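# Remove mat from pet tent, lay flat, tent upright

## Task

Get the mat out of the pet tent and leave it lying flat on the table, with the tent standing up and every floor corner of the tent resting on the tabletop. Dropping the mat into its spot is allowed. Both must stay in that state with no help from the robot, and at the end both grippers must have released and moved away.

## Robot and tools

Robot: two 6-joint arms, left_arm and right_arm, each with a parallel gripper. A loose object may occasionally get a short push from outside.

Frame: all printed gripper poses share one scene frame. The origin sits on the tabletop midway between the arms, +x points away from the robot over the table, +z points up, and left_arm is on the +y side. The names left and right do not refer to image sides. Positions are in metres and orientations are quaternions w,x,y,z. The fingers extend along the gripper's +z axis and close along its y axis. The reported point lies between the finger pads, roughly 1 cm short of the tips, and may be off, more so when the arm is stretched out.

The row: every motion command is built from a row of 14 numbers covering both arms, even if only one moves. First come left_arm's six joint angles and its opening, then right_arm's six angles and its opening. Joint order is waist, shoulder, elbow, wrist pitch, wrist yaw, wrist roll. Angles are absolute target angles in radians, in the same convention as the Joint positions line, not offsets. Opening runs from -1 (shut) to +1 (fully open, pad gap 0.094 m). Optionally, 12 extra numbers from 0 to 1 may follow: stiffness multipliers for the six joints of left_arm, then of right_arm; they persist until replaced.

Signs: waist, elbow and wrist yaw have their direction flipped relative to the URDF on both arms. Usable ranges in the numbers you send are therefore: waist -3.054 to 2.618, shoulder 0.000 to 3.142, elbow -3.142 to 0.000, wrist pitch -1.571 to 1.571, wrist yaw -1.571 to 1.571, wrist roll -2.094 to 2.094. A target more than 0.036 rad beyond an end, and further out than the joint's current reading, gets the call rejected. True ends may differ by up to 0.036 rad; a joint asked beyond its real end is clipped there, possibly with the note "joint sent to its limit" (absence of that note proves nothing).

Tools:
- execute_actions(actions): a list of actions run in sequence. Each action is a list of up to 15 rows; each row is applied for one 1/30 s step, and if fewer than 15 rows are given the last one repeats to fill the 0.5 s action. An empty list simply returns the current state and images.
- move(target, speed, blocking): target is one row as above (absolute angles). All joints of both arms travel along paths that finish together, so the hand traces a curve. speed (rad/s, 0.01 to 2, default 0.5) caps the joint with the longest way to go. Paths take between 0.5 and 10 s; longer ones are cut off at 10 s. Finger values are applied at the start. Nothing slows it for obstacles or the other arm. blocking=false returns after 0.5 s while motion continues; then use wait(0) or stop before sending new rows or moves. The reply adds a "move:" line giving the outcome (done, off_target, moving, held, fault), limits=held or limits=none, and each arm's joint farthest from target.
- wait(seconds): 0 to 10; arms keep their last command; returns early if a running move finishes.
- stop(): brakes a running move; needs room, more when fast; fingers continue.
- zoom_image(camera, region): region [x0, y0, x1, y1] in pixels of that camera's latest image, at most 504 by 504. Cameras: cam_head_left, cam_head_right, cam_high, cam_low, cam_left_wrist, cam_right_wrist, all 672x504.
- finished_scene(scene): give the current scene's number; irreversible; reports whether the goal was met. The goal must already hold and keep holding.

Results: a state line per arm with gripper position and quaternion; Joint positions and Joint velocities per arm in joint order plus pad gap (m); Joint targets, which are the angles actually being chased now and may drift without new commands (resend them to hold still); grip_measured on the command scale; joint torques (whole drive output, offset and noisy); warnings such as "joint command not followed" (clearance check altered some joint targets), FAULT and MOTOR HOT lines. Camera calibration (K, distortion, world-to-camera transform) is provided per camera and may be a few degrees and millimetres off.

Motion limits: each step, a joint's target is kept within a fixed lead of its measured angle (waist 0.202, shoulder 0.258, elbow 0.238, wrist pitch 0.573, wrist yaw and roll 0.522 rad), and targets that would carry the hand over 70 mm from where it is are scaled back. Large changes thus need several actions; an unfinished motion may stall, so command the remainder again.

Gripping: to hold something, command an opening about 0.03 below grip_measured; a smaller margin grips gently. Pads push up to roughly 50 to 62 N, less on thin parts under about 2 mm, with a brief spike on first contact. Readings may be off by about 1 mm of opening.

Avoid: arms striking or pressing each other; knocking or placing rigid items off the table (fails the task); drops, slips, slams and hard pushes; fast moves into contact and targets set deep past a contact. Holding loads heats motors: a warning appears at 75 °C, the arm halts for 10 s at 90 °C, and at 100 °C it goes limp and falls. The simulation keeps running while you compose replies, holding the last command.

Each tool is called after "Call:" as a command line: name --argument value for each argument, lists and objects as JSON in quotes; but a table of rows of numbers goes row by row, as --pt "numbers of a row", without its own name.

## Session

Call:
execute_actions --actions '[]'

Scene clock: 0.00 s.
left_arm: end_effector_position=(+0.3723, +0.2065, +0.4117) grip_measured=+1.000 end_effector_quat_wxyz=(+0.709, +0.060, +0.700, -0.059) | right_arm: end_effector_position=(+0.4058, -0.2910, +0.4182) grip_measured=+1.000 end_effector_quat_wxyz=(+0.716, -0.056, +0.693, +0.057)
Joint names: [waist, shoulder, elbow, wrist pitch, wrist yaw, wrist roll]
Joint positions: left_arm=[-0.011  1.061 -1.06   0.013  0.014  0.002  0.094] | right_arm=[-0.007  1.041 -1.056  0.017  0.01  -0.001  0.094]
Joint velocities: left_arm=[ 0.002 -0.007  0.017  0.022 -0.051  0.037  0.   ] | right_arm=[-0.002  0.002  0.002 -0.007 -0.007 -0.022  0.   ]
Joint torques (N m, as the arm reports them, + toward a larger Joint positions number): no reading
Motor temperatures (°C, as the motors report them): left_arm=[20 21 21 21 18 17] | right_arm=[19 19 20 22 18 17]
Joint targets: left_arm=[-0.011 1.052 -1.071 0.019 0.014 -0.001] | right_arm=[-0.007 1.033 -1.066 0.019 0.010 -0.001]
Joint stiffness scale: left_arm=[1. 1. 1. 1. 1. 1.] | right_arm=[1. 1. 1. 1. 1. 1.]

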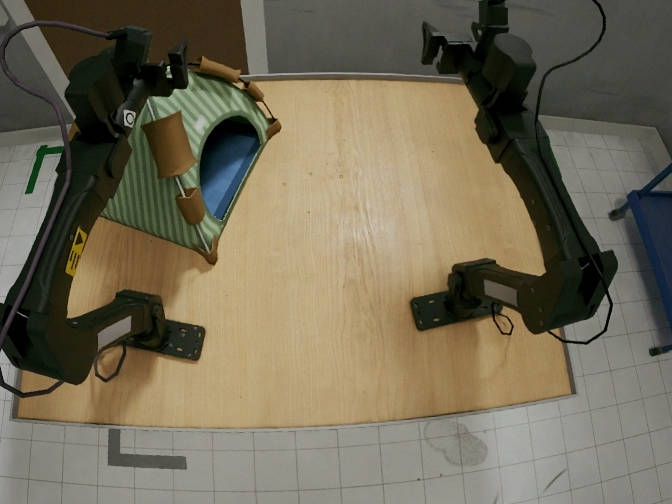

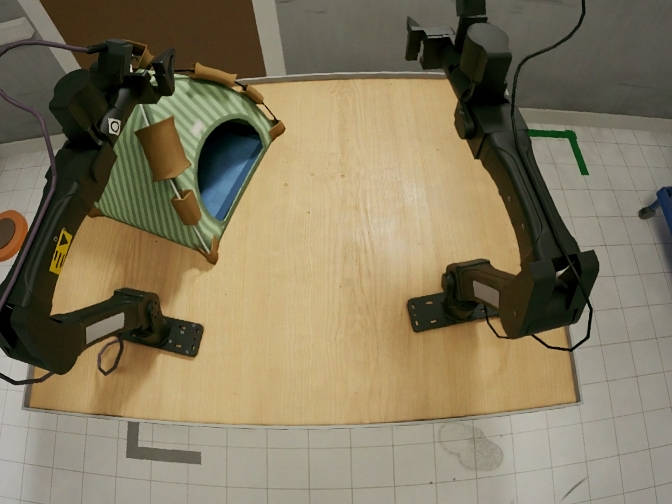

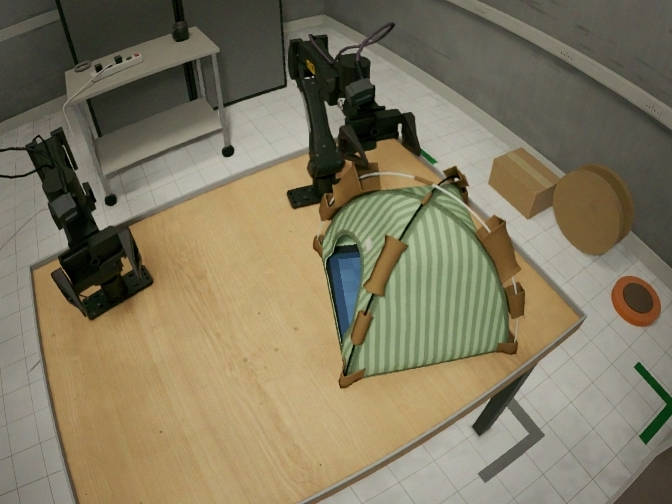

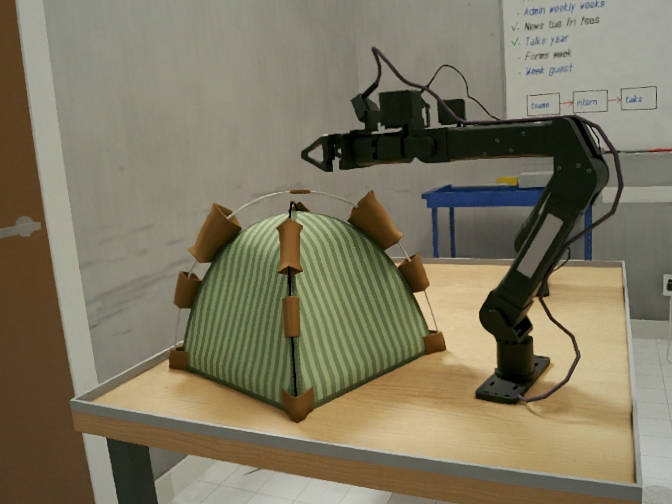

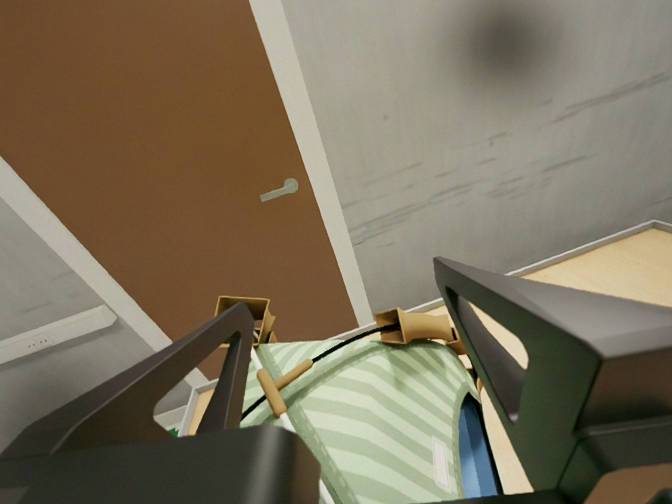

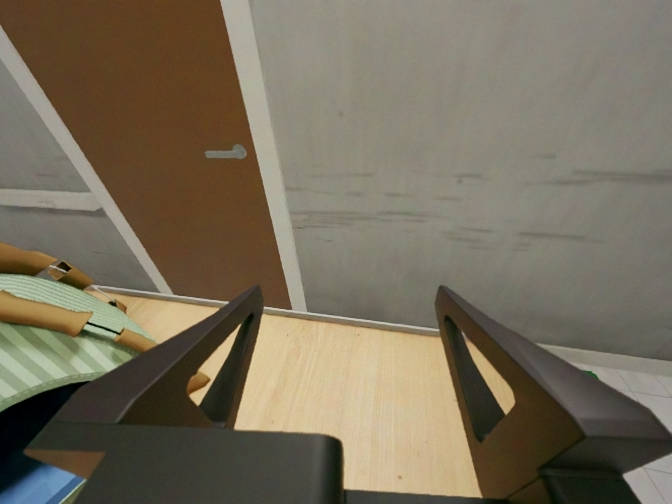

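Call:
execute_actions --actions '[]'

Scene clock: 0.60 s.
left_arm: end_effector_position=(+0.3723, +0.2065, +0.4117) grip_measured=+1.000 end_effector_quat_wxyz=(+0.709, +0.060, +0.700, -0.059) | right_arm: end_effector_position=(+0.4058, -0.2910, +0.4182) grip_measured=+1.000 end_effector_quat_wxyz=(+0.716, -0.056, +0.693, +0.057)
Joint names: [waist, shoulder, elbow, wrist pitch, wrist yaw, wrist roll]
Joint positions: left_arm=[-0.011  1.061 -1.06   0.013  0.014  0.002  0.094] | right_arm=[-0.007  1.041 -1.056  0.017  0.01  -0.001  0.094]
Joint velocities: left_arm=[ 0.017 -0.022  0.007 -0.022 -0.022  0.022  0.   ] | right_arm=[ 0.002 -0.007 -0.002 -0.037 -0.022 -0.051  0.   ]
Joint torques (N m, as the arm reports them, + toward a larger Joint positions number): left_arm=[ 0.   -2.99 -7.41  2.47 -0.04 -0.03] | right_arm=[ 0.07 -2.55 -9.08  1.36 -0.03 -0.03]
Motor temperatures (°C, as the motors report them): left_arm=[20 21 21 21 18 17] | right_arm=[19 19 20 22 18 17]
Joint targets: left_arm=[-0.011 1.052 -1.071 0.019 0.014 -0.001] | right_arm=[-0.007 1.033 -1.066 0.019 0.010 -0.001]
Joint stiffness scale: left_arm=[1. 1. 1. 1. 1. 1.] | right_arm=[1. 1. 1. 1. 1. 1.]

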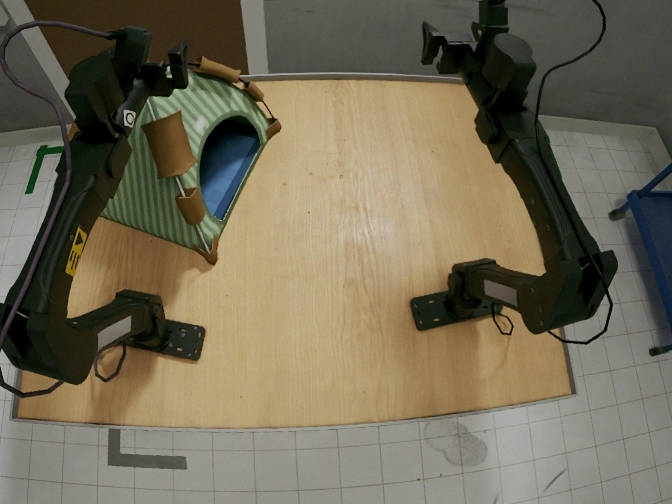

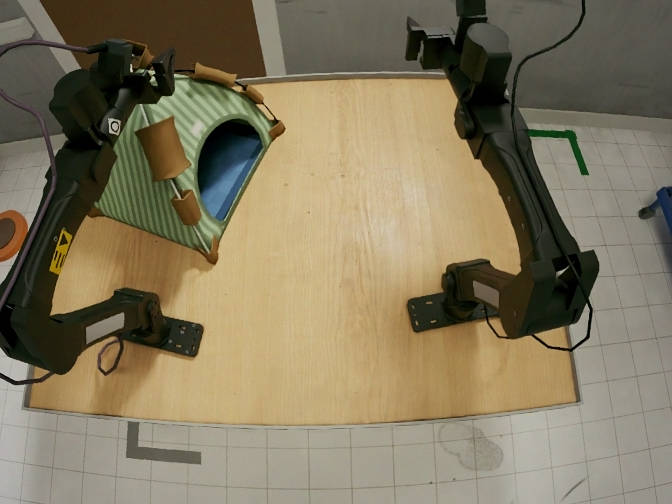

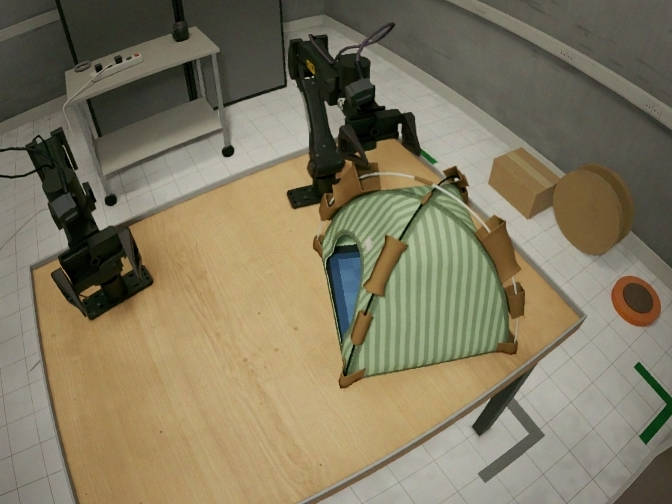

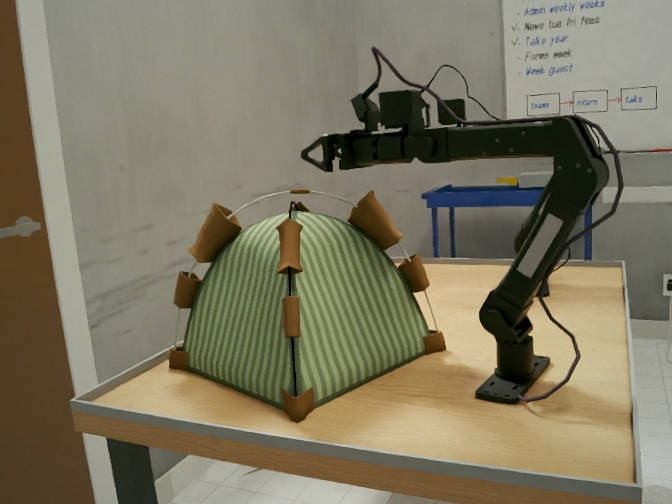

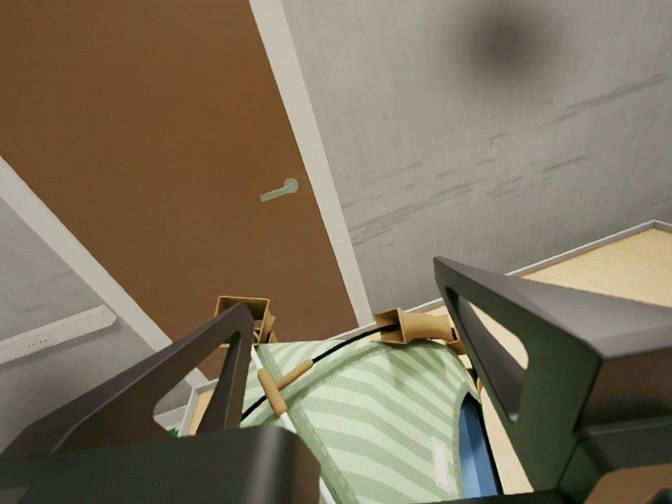

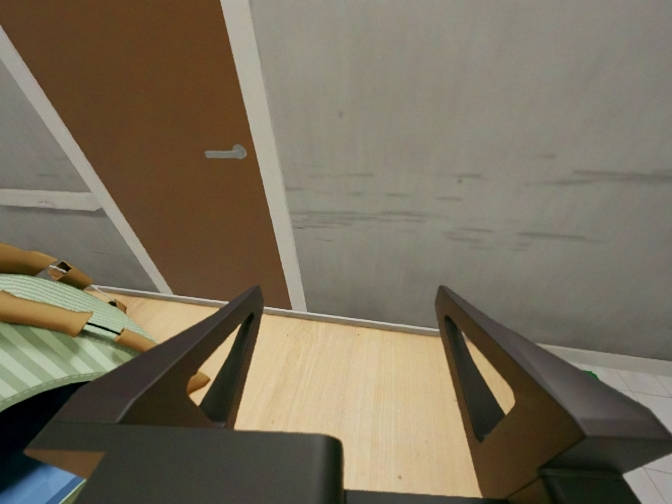

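Call:
move --target '[-0.113,1.686,-2.36,-1.53,0,-0.53,0.4,-0.6,1.033,-1.066,-0.5,0,1.57,0]' --speed 0.8

Scene clock: 18.97 s.
left_arm: end_effector_position=(+0.3584, +0.2417, +0.3866) grip_measured=+0.402 end_effector_quat_wxyz=(+0.326, -0.204, +0.917, -0.101) | right_arm: end_effector_position=(+0.2917, -0.1128, +0.2983) grip_measured=+0.002 end_effector_quat_wxyz=(+0.209, +0.344, +0.779, +0.481)
Joint names: [waist, shoulder, elbow, wrist pitch, wrist yaw, wrist roll]
Joint positions: left_arm=[-0.103  1.677 -2.327 -1.523  0.006 -0.527  0.066] | right_arm=[-0.589  1.041 -1.056 -0.482  0.01   1.571  0.047]
Joint velocities: left_arm=[ 0.002 -0.007  0.002 -0.022  0.007 -0.066 -0.   ] | right_arm=[-0.007 -0.007  0.022 -0.051  0.125  0.066  0.001]
Joint torques (N m, as the arm reports them, + toward a larger Joint positions number): left_arm=[-0.68 -4.49 -6.79  1.75 -0.06 -0.07] | right_arm=[-0.78 -2.48 -9.02  1.1  -0.12 -0.04]
Motor temperatures (°C, as the motors report them): left_arm=[20 22 23 25 18 17] | right_arm=[19 19 23 26 18 17]
Joint targets: left_arm=[-0.113 1.686 -2.360 -1.530 0.000 -0.530] | right_arm=[-0.600 1.033 -1.066 -0.500 0.000 1.570]
Joint stiffness scale: left_arm=[1. 1. 1. 1. 1. 1.] | right_arm=[1. 1. 1. 1. 1. 1.]
move: off_target (left_arm); limits=none; left_arm: farthest joint: the elbow, 0.033 radians from its target (1.300 radians at the start); right_arm: farthest joint: the wrist pitch, 0.018 radians from its target (0.517 radians at the start)
camera_calibration (this result's frames):
cam_left_wrist: T_world_to_cam=[[0.101271, -0.981476, 0.162631, 0.136924], [-0.977988, -0.128191, -0.164637, 0.469955], [0.182436, -0.142378, -0.972854, 0.456429], [0, 0, 0, 1]] pos_world=[0.362475, 0.259617, 0.499143]
cam_right_wrist: T_world_to_cam=[[-0.331201, -0.233948, -0.914098, 0.348587], [-0.929919, 0.245068, 0.274212, 0.243303], [0.159865, 0.940856, -0.298719, 0.274098], [0, 0, 0, 1]] pos_world=[0.297886, -0.235962, 0.333805]

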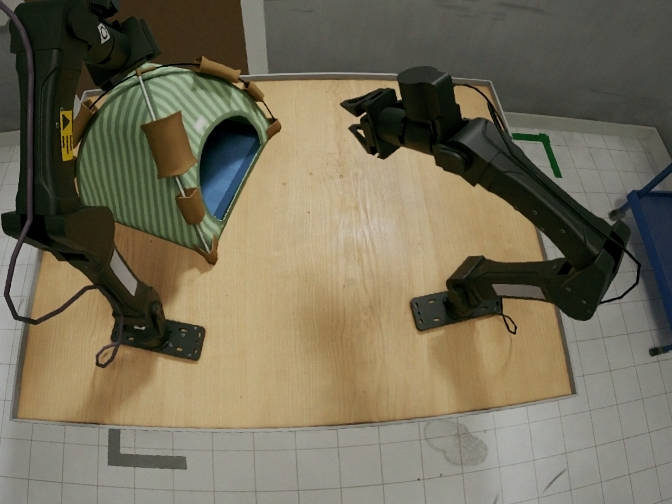

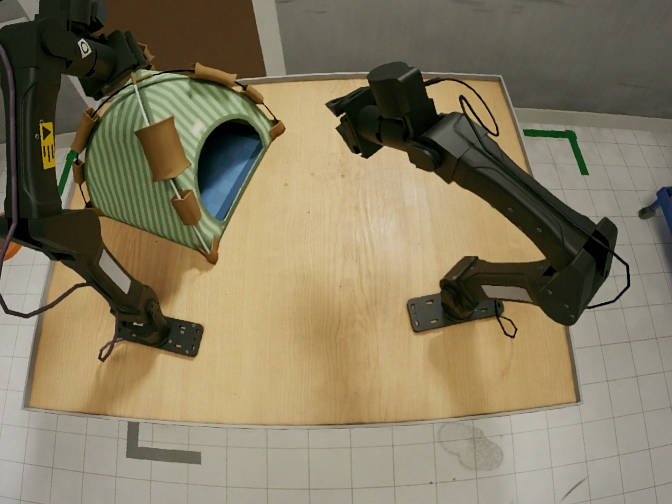

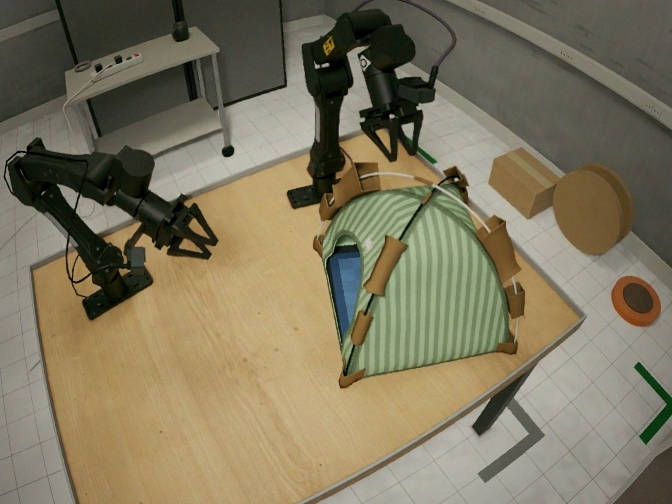

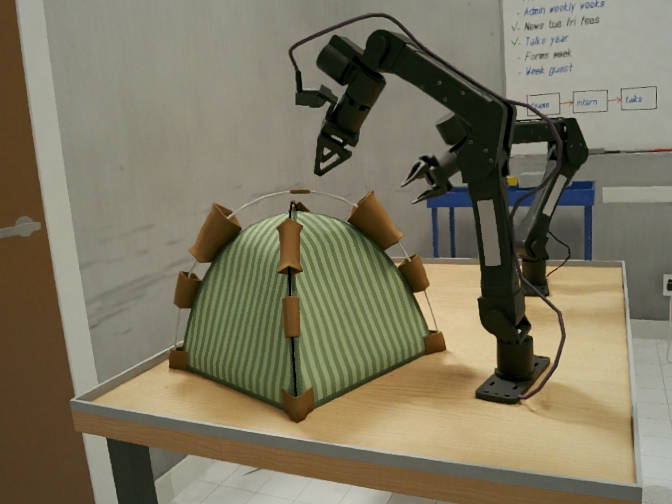

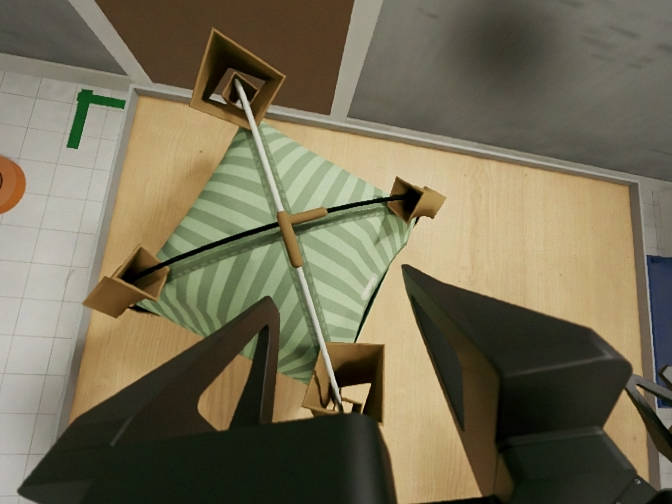

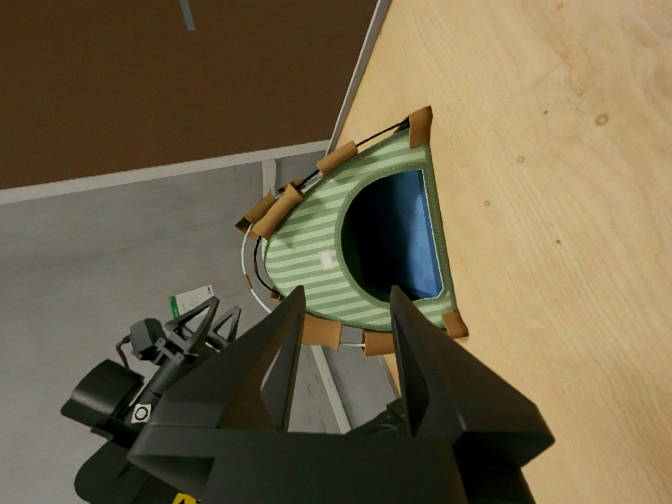

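Call:
move --target '[-0.113,1.46,-1.80,-1.22,0,-0.53,0.4,-0.6,1.033,-1.066,-0.5,0,1.57,0]' --speed 0.4

Scene clock: 21.03 s.
left_arm: end_effector_position=(+0.3543, +0.2420, +0.3194) grip_measured=+0.402 end_effector_quat_wxyz=(+0.306, -0.205, +0.925, -0.095) | right_arm: end_effector_position=(+0.2917, -0.1128, +0.2982) grip_measured=+0.002 end_effector_quat_wxyz=(+0.209, +0.345, +0.778, +0.481)
Joint names: [waist, shoulder, elbow, wrist pitch, wrist yaw, wrist roll]
Joint positions: left_arm=[-0.103  1.489 -1.814 -1.243  0.005 -0.527  0.066] | right_arm=[-0.589  1.041 -1.056 -0.482  0.01   1.573  0.047]
Joint velocities: left_arm=[-0.017 -0.007  0.002  0.037 -0.007 -0.022 -0.   ] | right_arm=[ 0.002  0.007  0.032 -0.007  0.051  0.051 -0.001]
Joint torques (N m, as the arm reports them, + toward a larger Joint positions number): left_arm=[-1.   -6.63 -4.41  2.03 -0.04 -0.11] | right_arm=[-0.76 -2.5  -9.02  1.09 -0.11 -0.05]
Motor temperatures (°C, as the motors report them): left_arm=[20 22 23 25 18 17] | right_arm=[19 19 23 26 18 17]
Joint targets: left_arm=[-0.113 1.460 -1.800 -1.220 -0.000 -0.530] | right_arm=[-0.600 1.033 -1.066 -0.500 -0.000 1.570]
Joint stiffness scale: left_arm=[1. 1. 1. 1. 1. 1.] | right_arm=[1. 1. 1. 1. 1. 1.]
move: off_target (left_arm); limits=none; left_arm: farthest joint: the shoulder, 0.029 radians from its target (0.217 radians at the start); right_arm: farthest joint: the wrist pitch, 0.018 radians from its target (0.018 radians at the start)
camera_calibration (this result's frames):
cam_left_wrist: T_world_to_cam=[[0.108142, -0.982108, 0.154169, 0.148999], [-0.984428, -0.12741, -0.121111, 0.443117], [0.138587, -0.138672, -0.980594, 0.408898], [0, 0, 0, 1]] pos_world=[0.363436, 0.259493, 0.431658]
cam_right_wrist: T_world_to_cam=[[-0.332714, -0.23275, -0.913854, 0.348997], [-0.929313, 0.245592, 0.275793, 0.242715], [0.160244, 0.941016, -0.29801, 0.273801], [0, 0, 0, 1]] pos_world=[0.297799, -0.236031, 0.333588]

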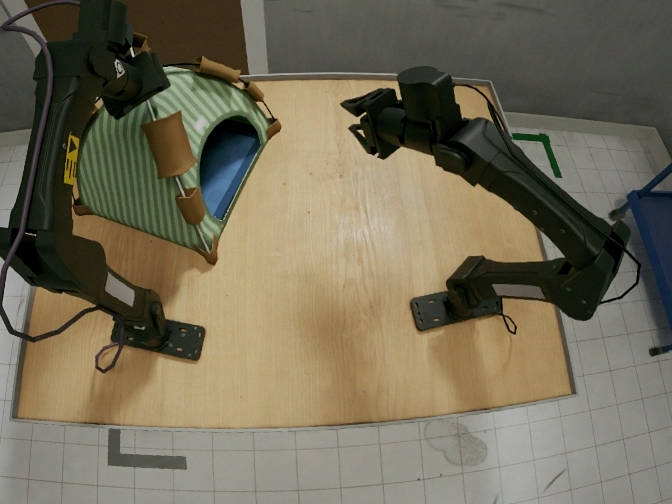

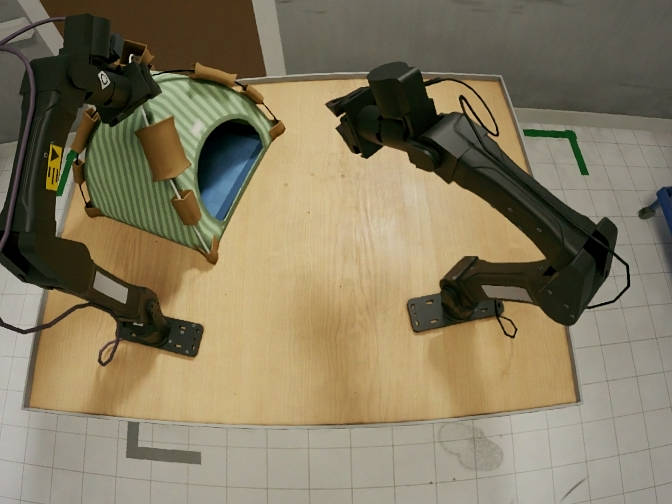

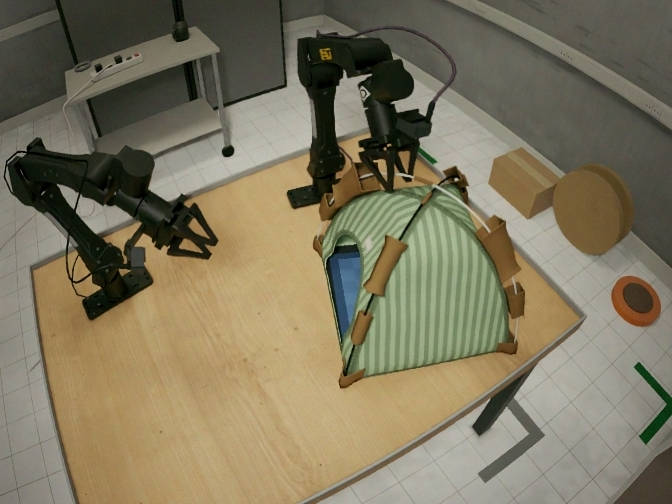

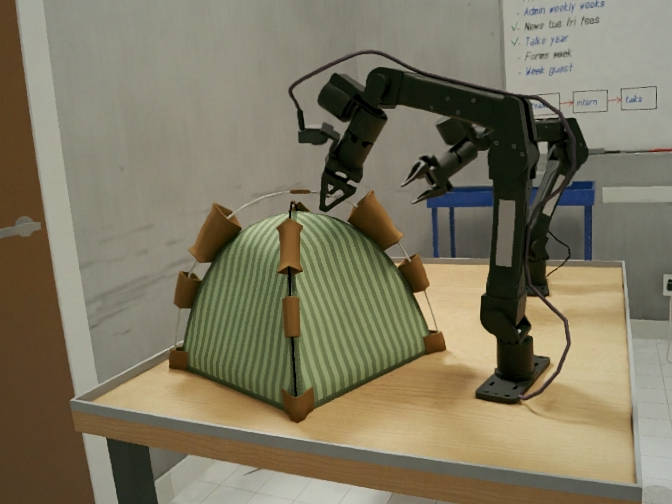

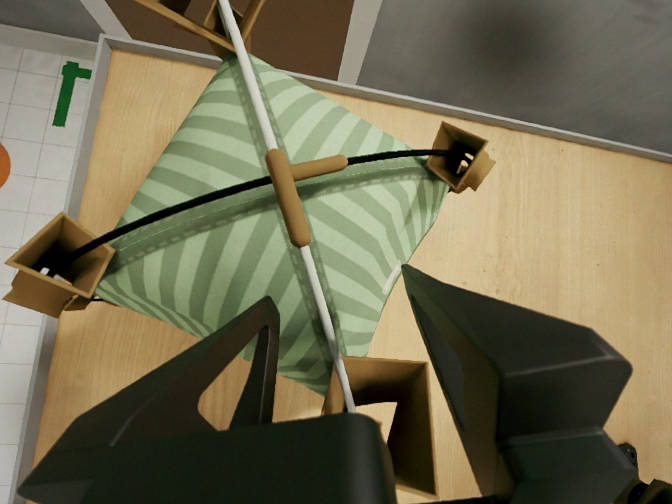

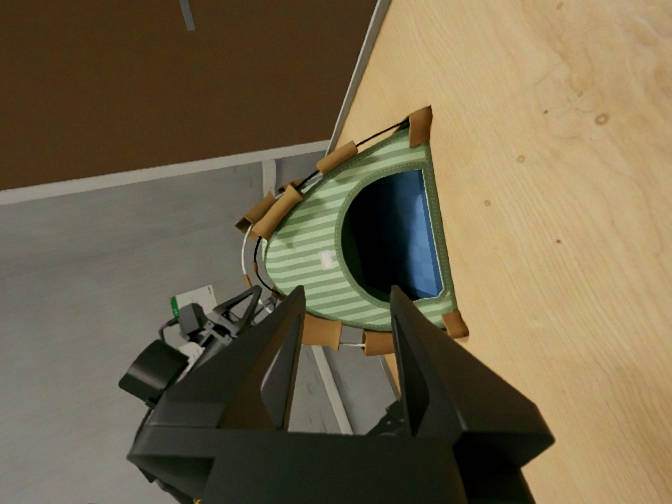

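Call:
move --target '[-0.113,1.46,-1.80,-1.22,0,-0.53,-1,-0.6,1.033,-1.066,-0.5,0,1.57,0]'

Call:
move --target '[0.09,1.58,-2.13,-1.45,0,-0.53,-1,-0.6,1.033,-1.066,-0.5,0,1.57,0]' --speed 0.15

Scene clock: 21.80 s.
left_arm: end_effector_position=(+0.3544, +0.2420, +0.3194) grip_measured=-0.955 end_effector_quat_wxyz=(+0.306, -0.204, +0.925, -0.095) | right_arm: end_effector_position=(+0.2917, -0.1128, +0.2982) grip_measured=+0.002 end_effector_quat_wxyz=(+0.209, +0.346, +0.778, +0.481)
Joint names: [waist, shoulder, elbow, wrist pitch, wrist yaw, wrist roll]
Joint positions: left_arm=[-0.103  1.489 -1.814 -1.243  0.005 -0.525  0.002] | right_arm=[-0.589  1.041 -1.056 -0.482  0.01   1.575  0.047]
Joint velocities: left_arm=[-0.017 -0.007 -0.017  0.037 -0.051 -0.037  0.   ] | right_arm=[-0.007 -0.012 -0.002 -0.037 -0.022  0.007 -0.001]
Joint torques (N m, as the arm reports them, + toward a larger Joint positions number): left_arm=[-1.09 -6.39 -4.36  2.04 -0.03 -0.09] | right_arm=[-0.75 -2.52 -9.02  1.09 -0.11 -0.05]
Motor temperatures (°C, as the motors report them): left_arm=[20 22 23 25 18 17] | right_arm=[19 19 23 26 18 17]
Joint targets: left_arm=[-0.113 1.460 -1.800 -1.220 0.000 -0.530] | right_arm=[-0.600 1.033 -1.066 -0.500 0.000 1.570]
Joint stiffness scale: left_arm=[1. 1. 1. 1. 1. 1.] | right_arm=[1. 1. 1. 1. 1. 1.]
move: off_target (left_arm); limits=none; left_arm: farthest joint: the shoulder, 0.029 radians from its target (0.029 radians at the start); right_arm: farthest joint: the wrist pitch, 0.018 radians from its target (0.018 radians at the start)
camera_calibration (this result's frames):
cam_left_wrist: T_world_to_cam=[[0.106882, -0.982375, 0.153345, 0.14975], [-0.984526, -0.126108, -0.121673, 0.443097], [0.138867, -0.137968, -0.980653, 0.408693], [0, 0, 0, 1]] pos_world=[0.363481, 0.259375, 0.431736]
cam_right_wrist: T_world_to_cam=[[-0.333466, -0.231891, -0.913798, 0.349296], [-0.928995, 0.245863, 0.27662, 0.242406], [0.160524, 0.941158, -0.297413, 0.273557], [0, 0, 0, 1]] pos_world=[0.29776, -0.236061, 0.333491]

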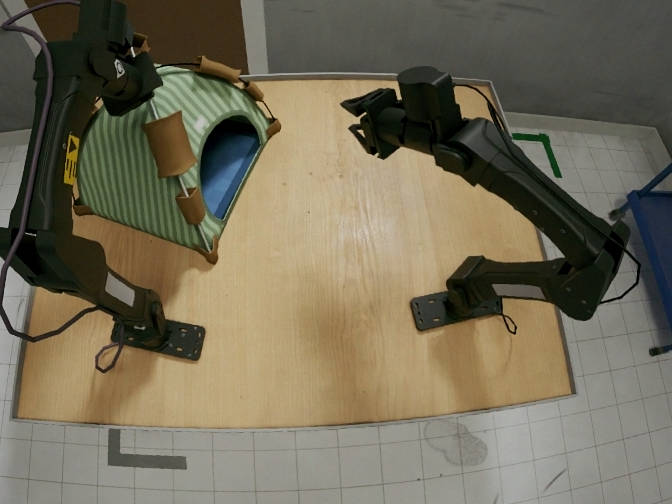

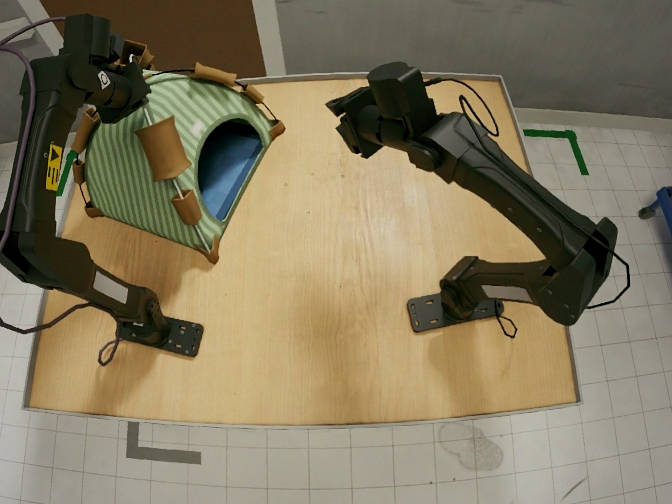

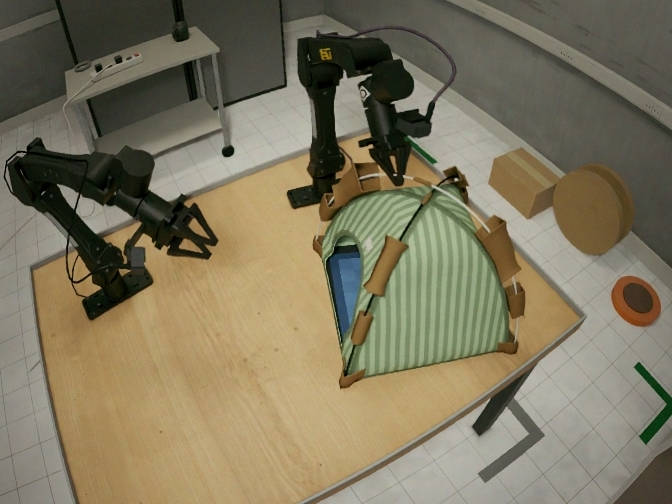

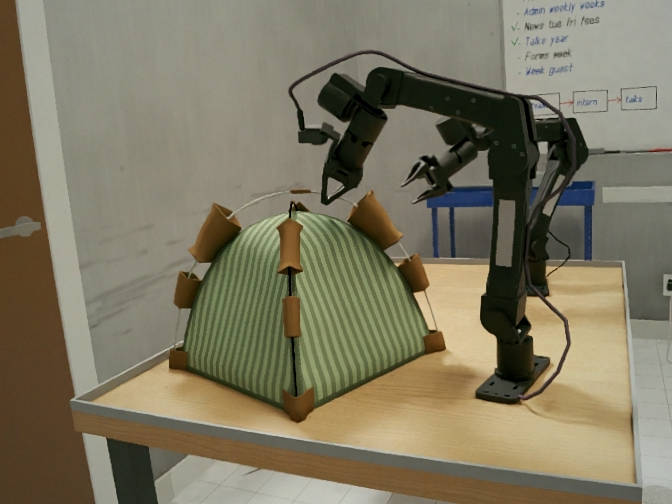

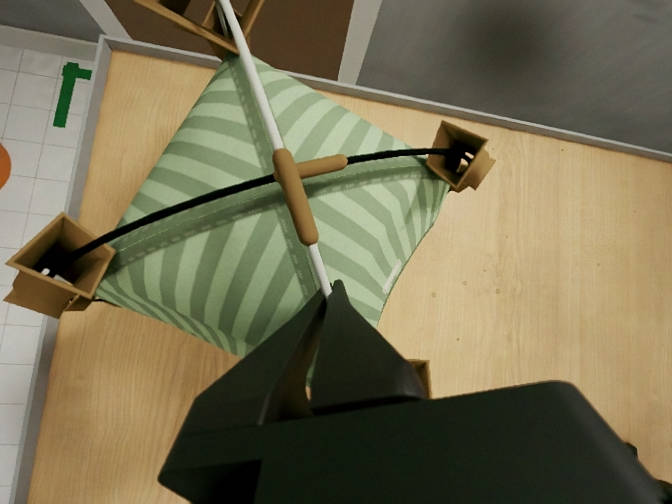

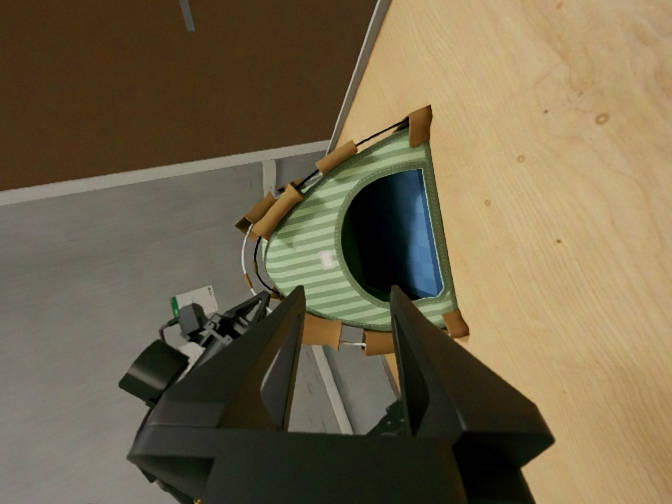

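Scene clock: 24.37 s.
left_arm: end_effector_position=(+0.3284, +0.1796, +0.3480) grip_measured=-0.955 end_effector_quat_wxyz=(+0.270, -0.122, +0.948, -0.116) | right_arm: end_effector_position=(+0.2917, -0.1128, +0.2982) grip_measured=+0.002 end_effector_quat_wxyz=(+0.208, +0.346, +0.778, +0.481)
Joint names: [waist, shoulder, elbow, wrist pitch, wrist yaw, wrist roll]
Joint positions: left_arm=[ 0.08   1.582 -2.087 -1.478 -0.    -0.531  0.002] | right_arm=[-0.589  1.041 -1.056 -0.482  0.01   1.576  0.047]
Joint velocities: left_arm=[ 0.012 -0.002  0.002 -0.051  0.037 -0.022 -0.   ] | right_arm=[-0.007 -0.007 -0.007 -0.051 -0.007 -0.007 -0.001]
Joint torques (N m, as the arm reports them, + toward a larger Joint positions number): left_arm=[ 0.74 -4.91 -7.91  2.06 -0.03 -0.01] | right_arm=[-0.76 -2.47 -9.02  1.1  -0.12 -0.07]
Motor temperatures (°C, as the motors report them): left_arm=[20 22 24 25 18 17] | right_arm=[19 19 23 26 18 17]
Joint targets: left_arm=[0.090 1.580 -2.130 -1.450 -0.000 -0.530] | right_arm=[-0.600 1.033 -1.066 -0.500 -0.000 1.570]
Joint stiffness scale: left_arm=[1. 1. 1. 1. 1. 1.] | right_arm=[1. 1. 1. 1. 1. 1.]
move: off_target (left_arm); limits=none; left_arm: farthest joint: the elbow, 0.043 radians from its target (0.316 radians at the start); right_arm: farthest joint: the wrist pitch, 0.018 radians from its target (0.018 radians at the start)
camera_calibration (this result's frames):
cam_left_wrist: T_world_to_cam=[[-0.0640563, -0.98661, 0.14999, 0.144888], [-0.996355, 0.0547424, -0.0654267, 0.365004], [0.0563398, -0.153634, -0.98652, 0.463691], [0, 0, 0, 1]] pos_world=[0.34683, 0.194205, 0.45959]
cam_right_wrist: T_world_to_cam=[[-0.334468, -0.230745, -0.913722, 0.349695], [-0.928571, 0.246224, 0.277724, 0.241994], [0.160896, 0.941345, -0.296617, 0.273232], [0, 0, 0, 1]] pos_world=[0.297708, -0.2361, 0.333362]

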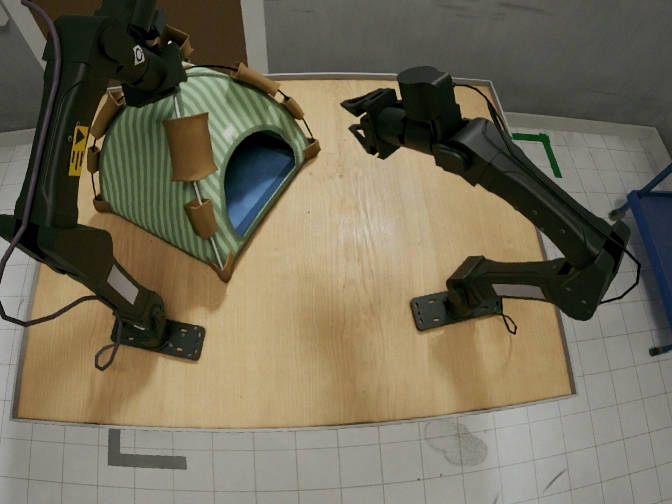

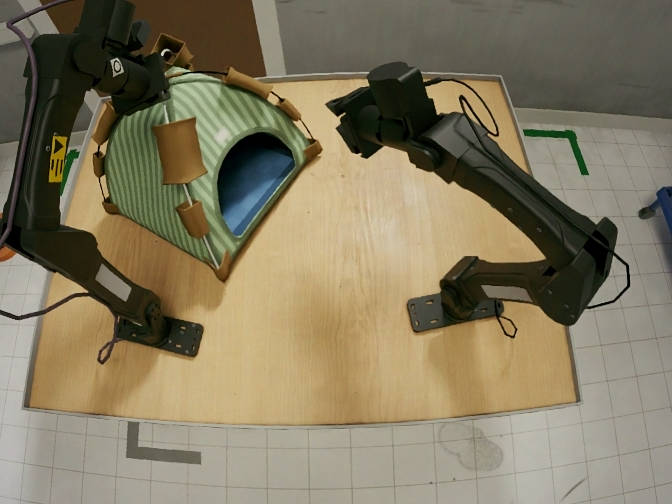

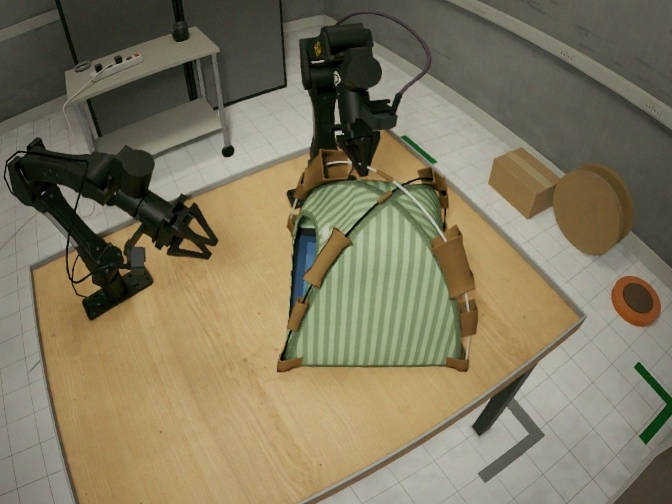

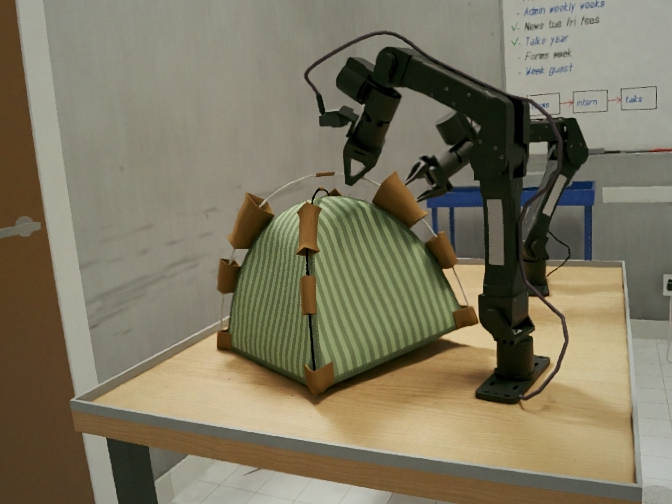

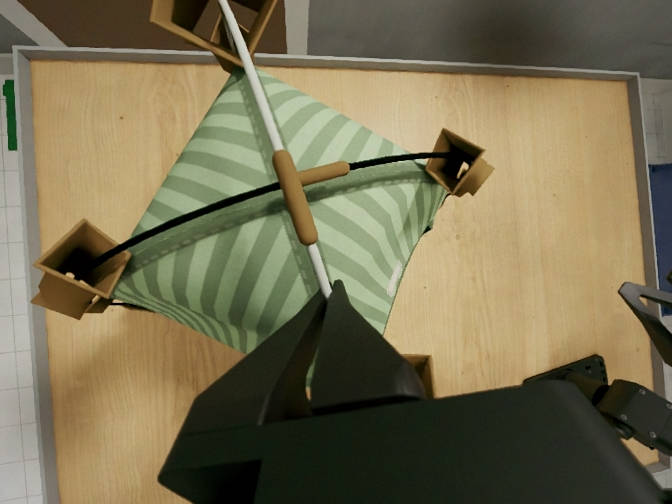

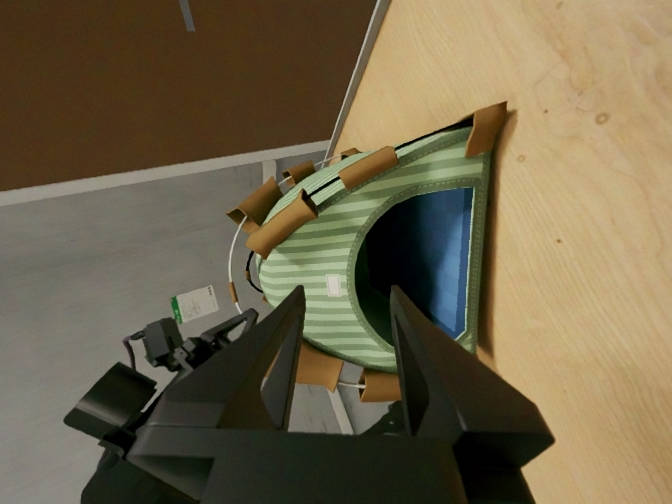

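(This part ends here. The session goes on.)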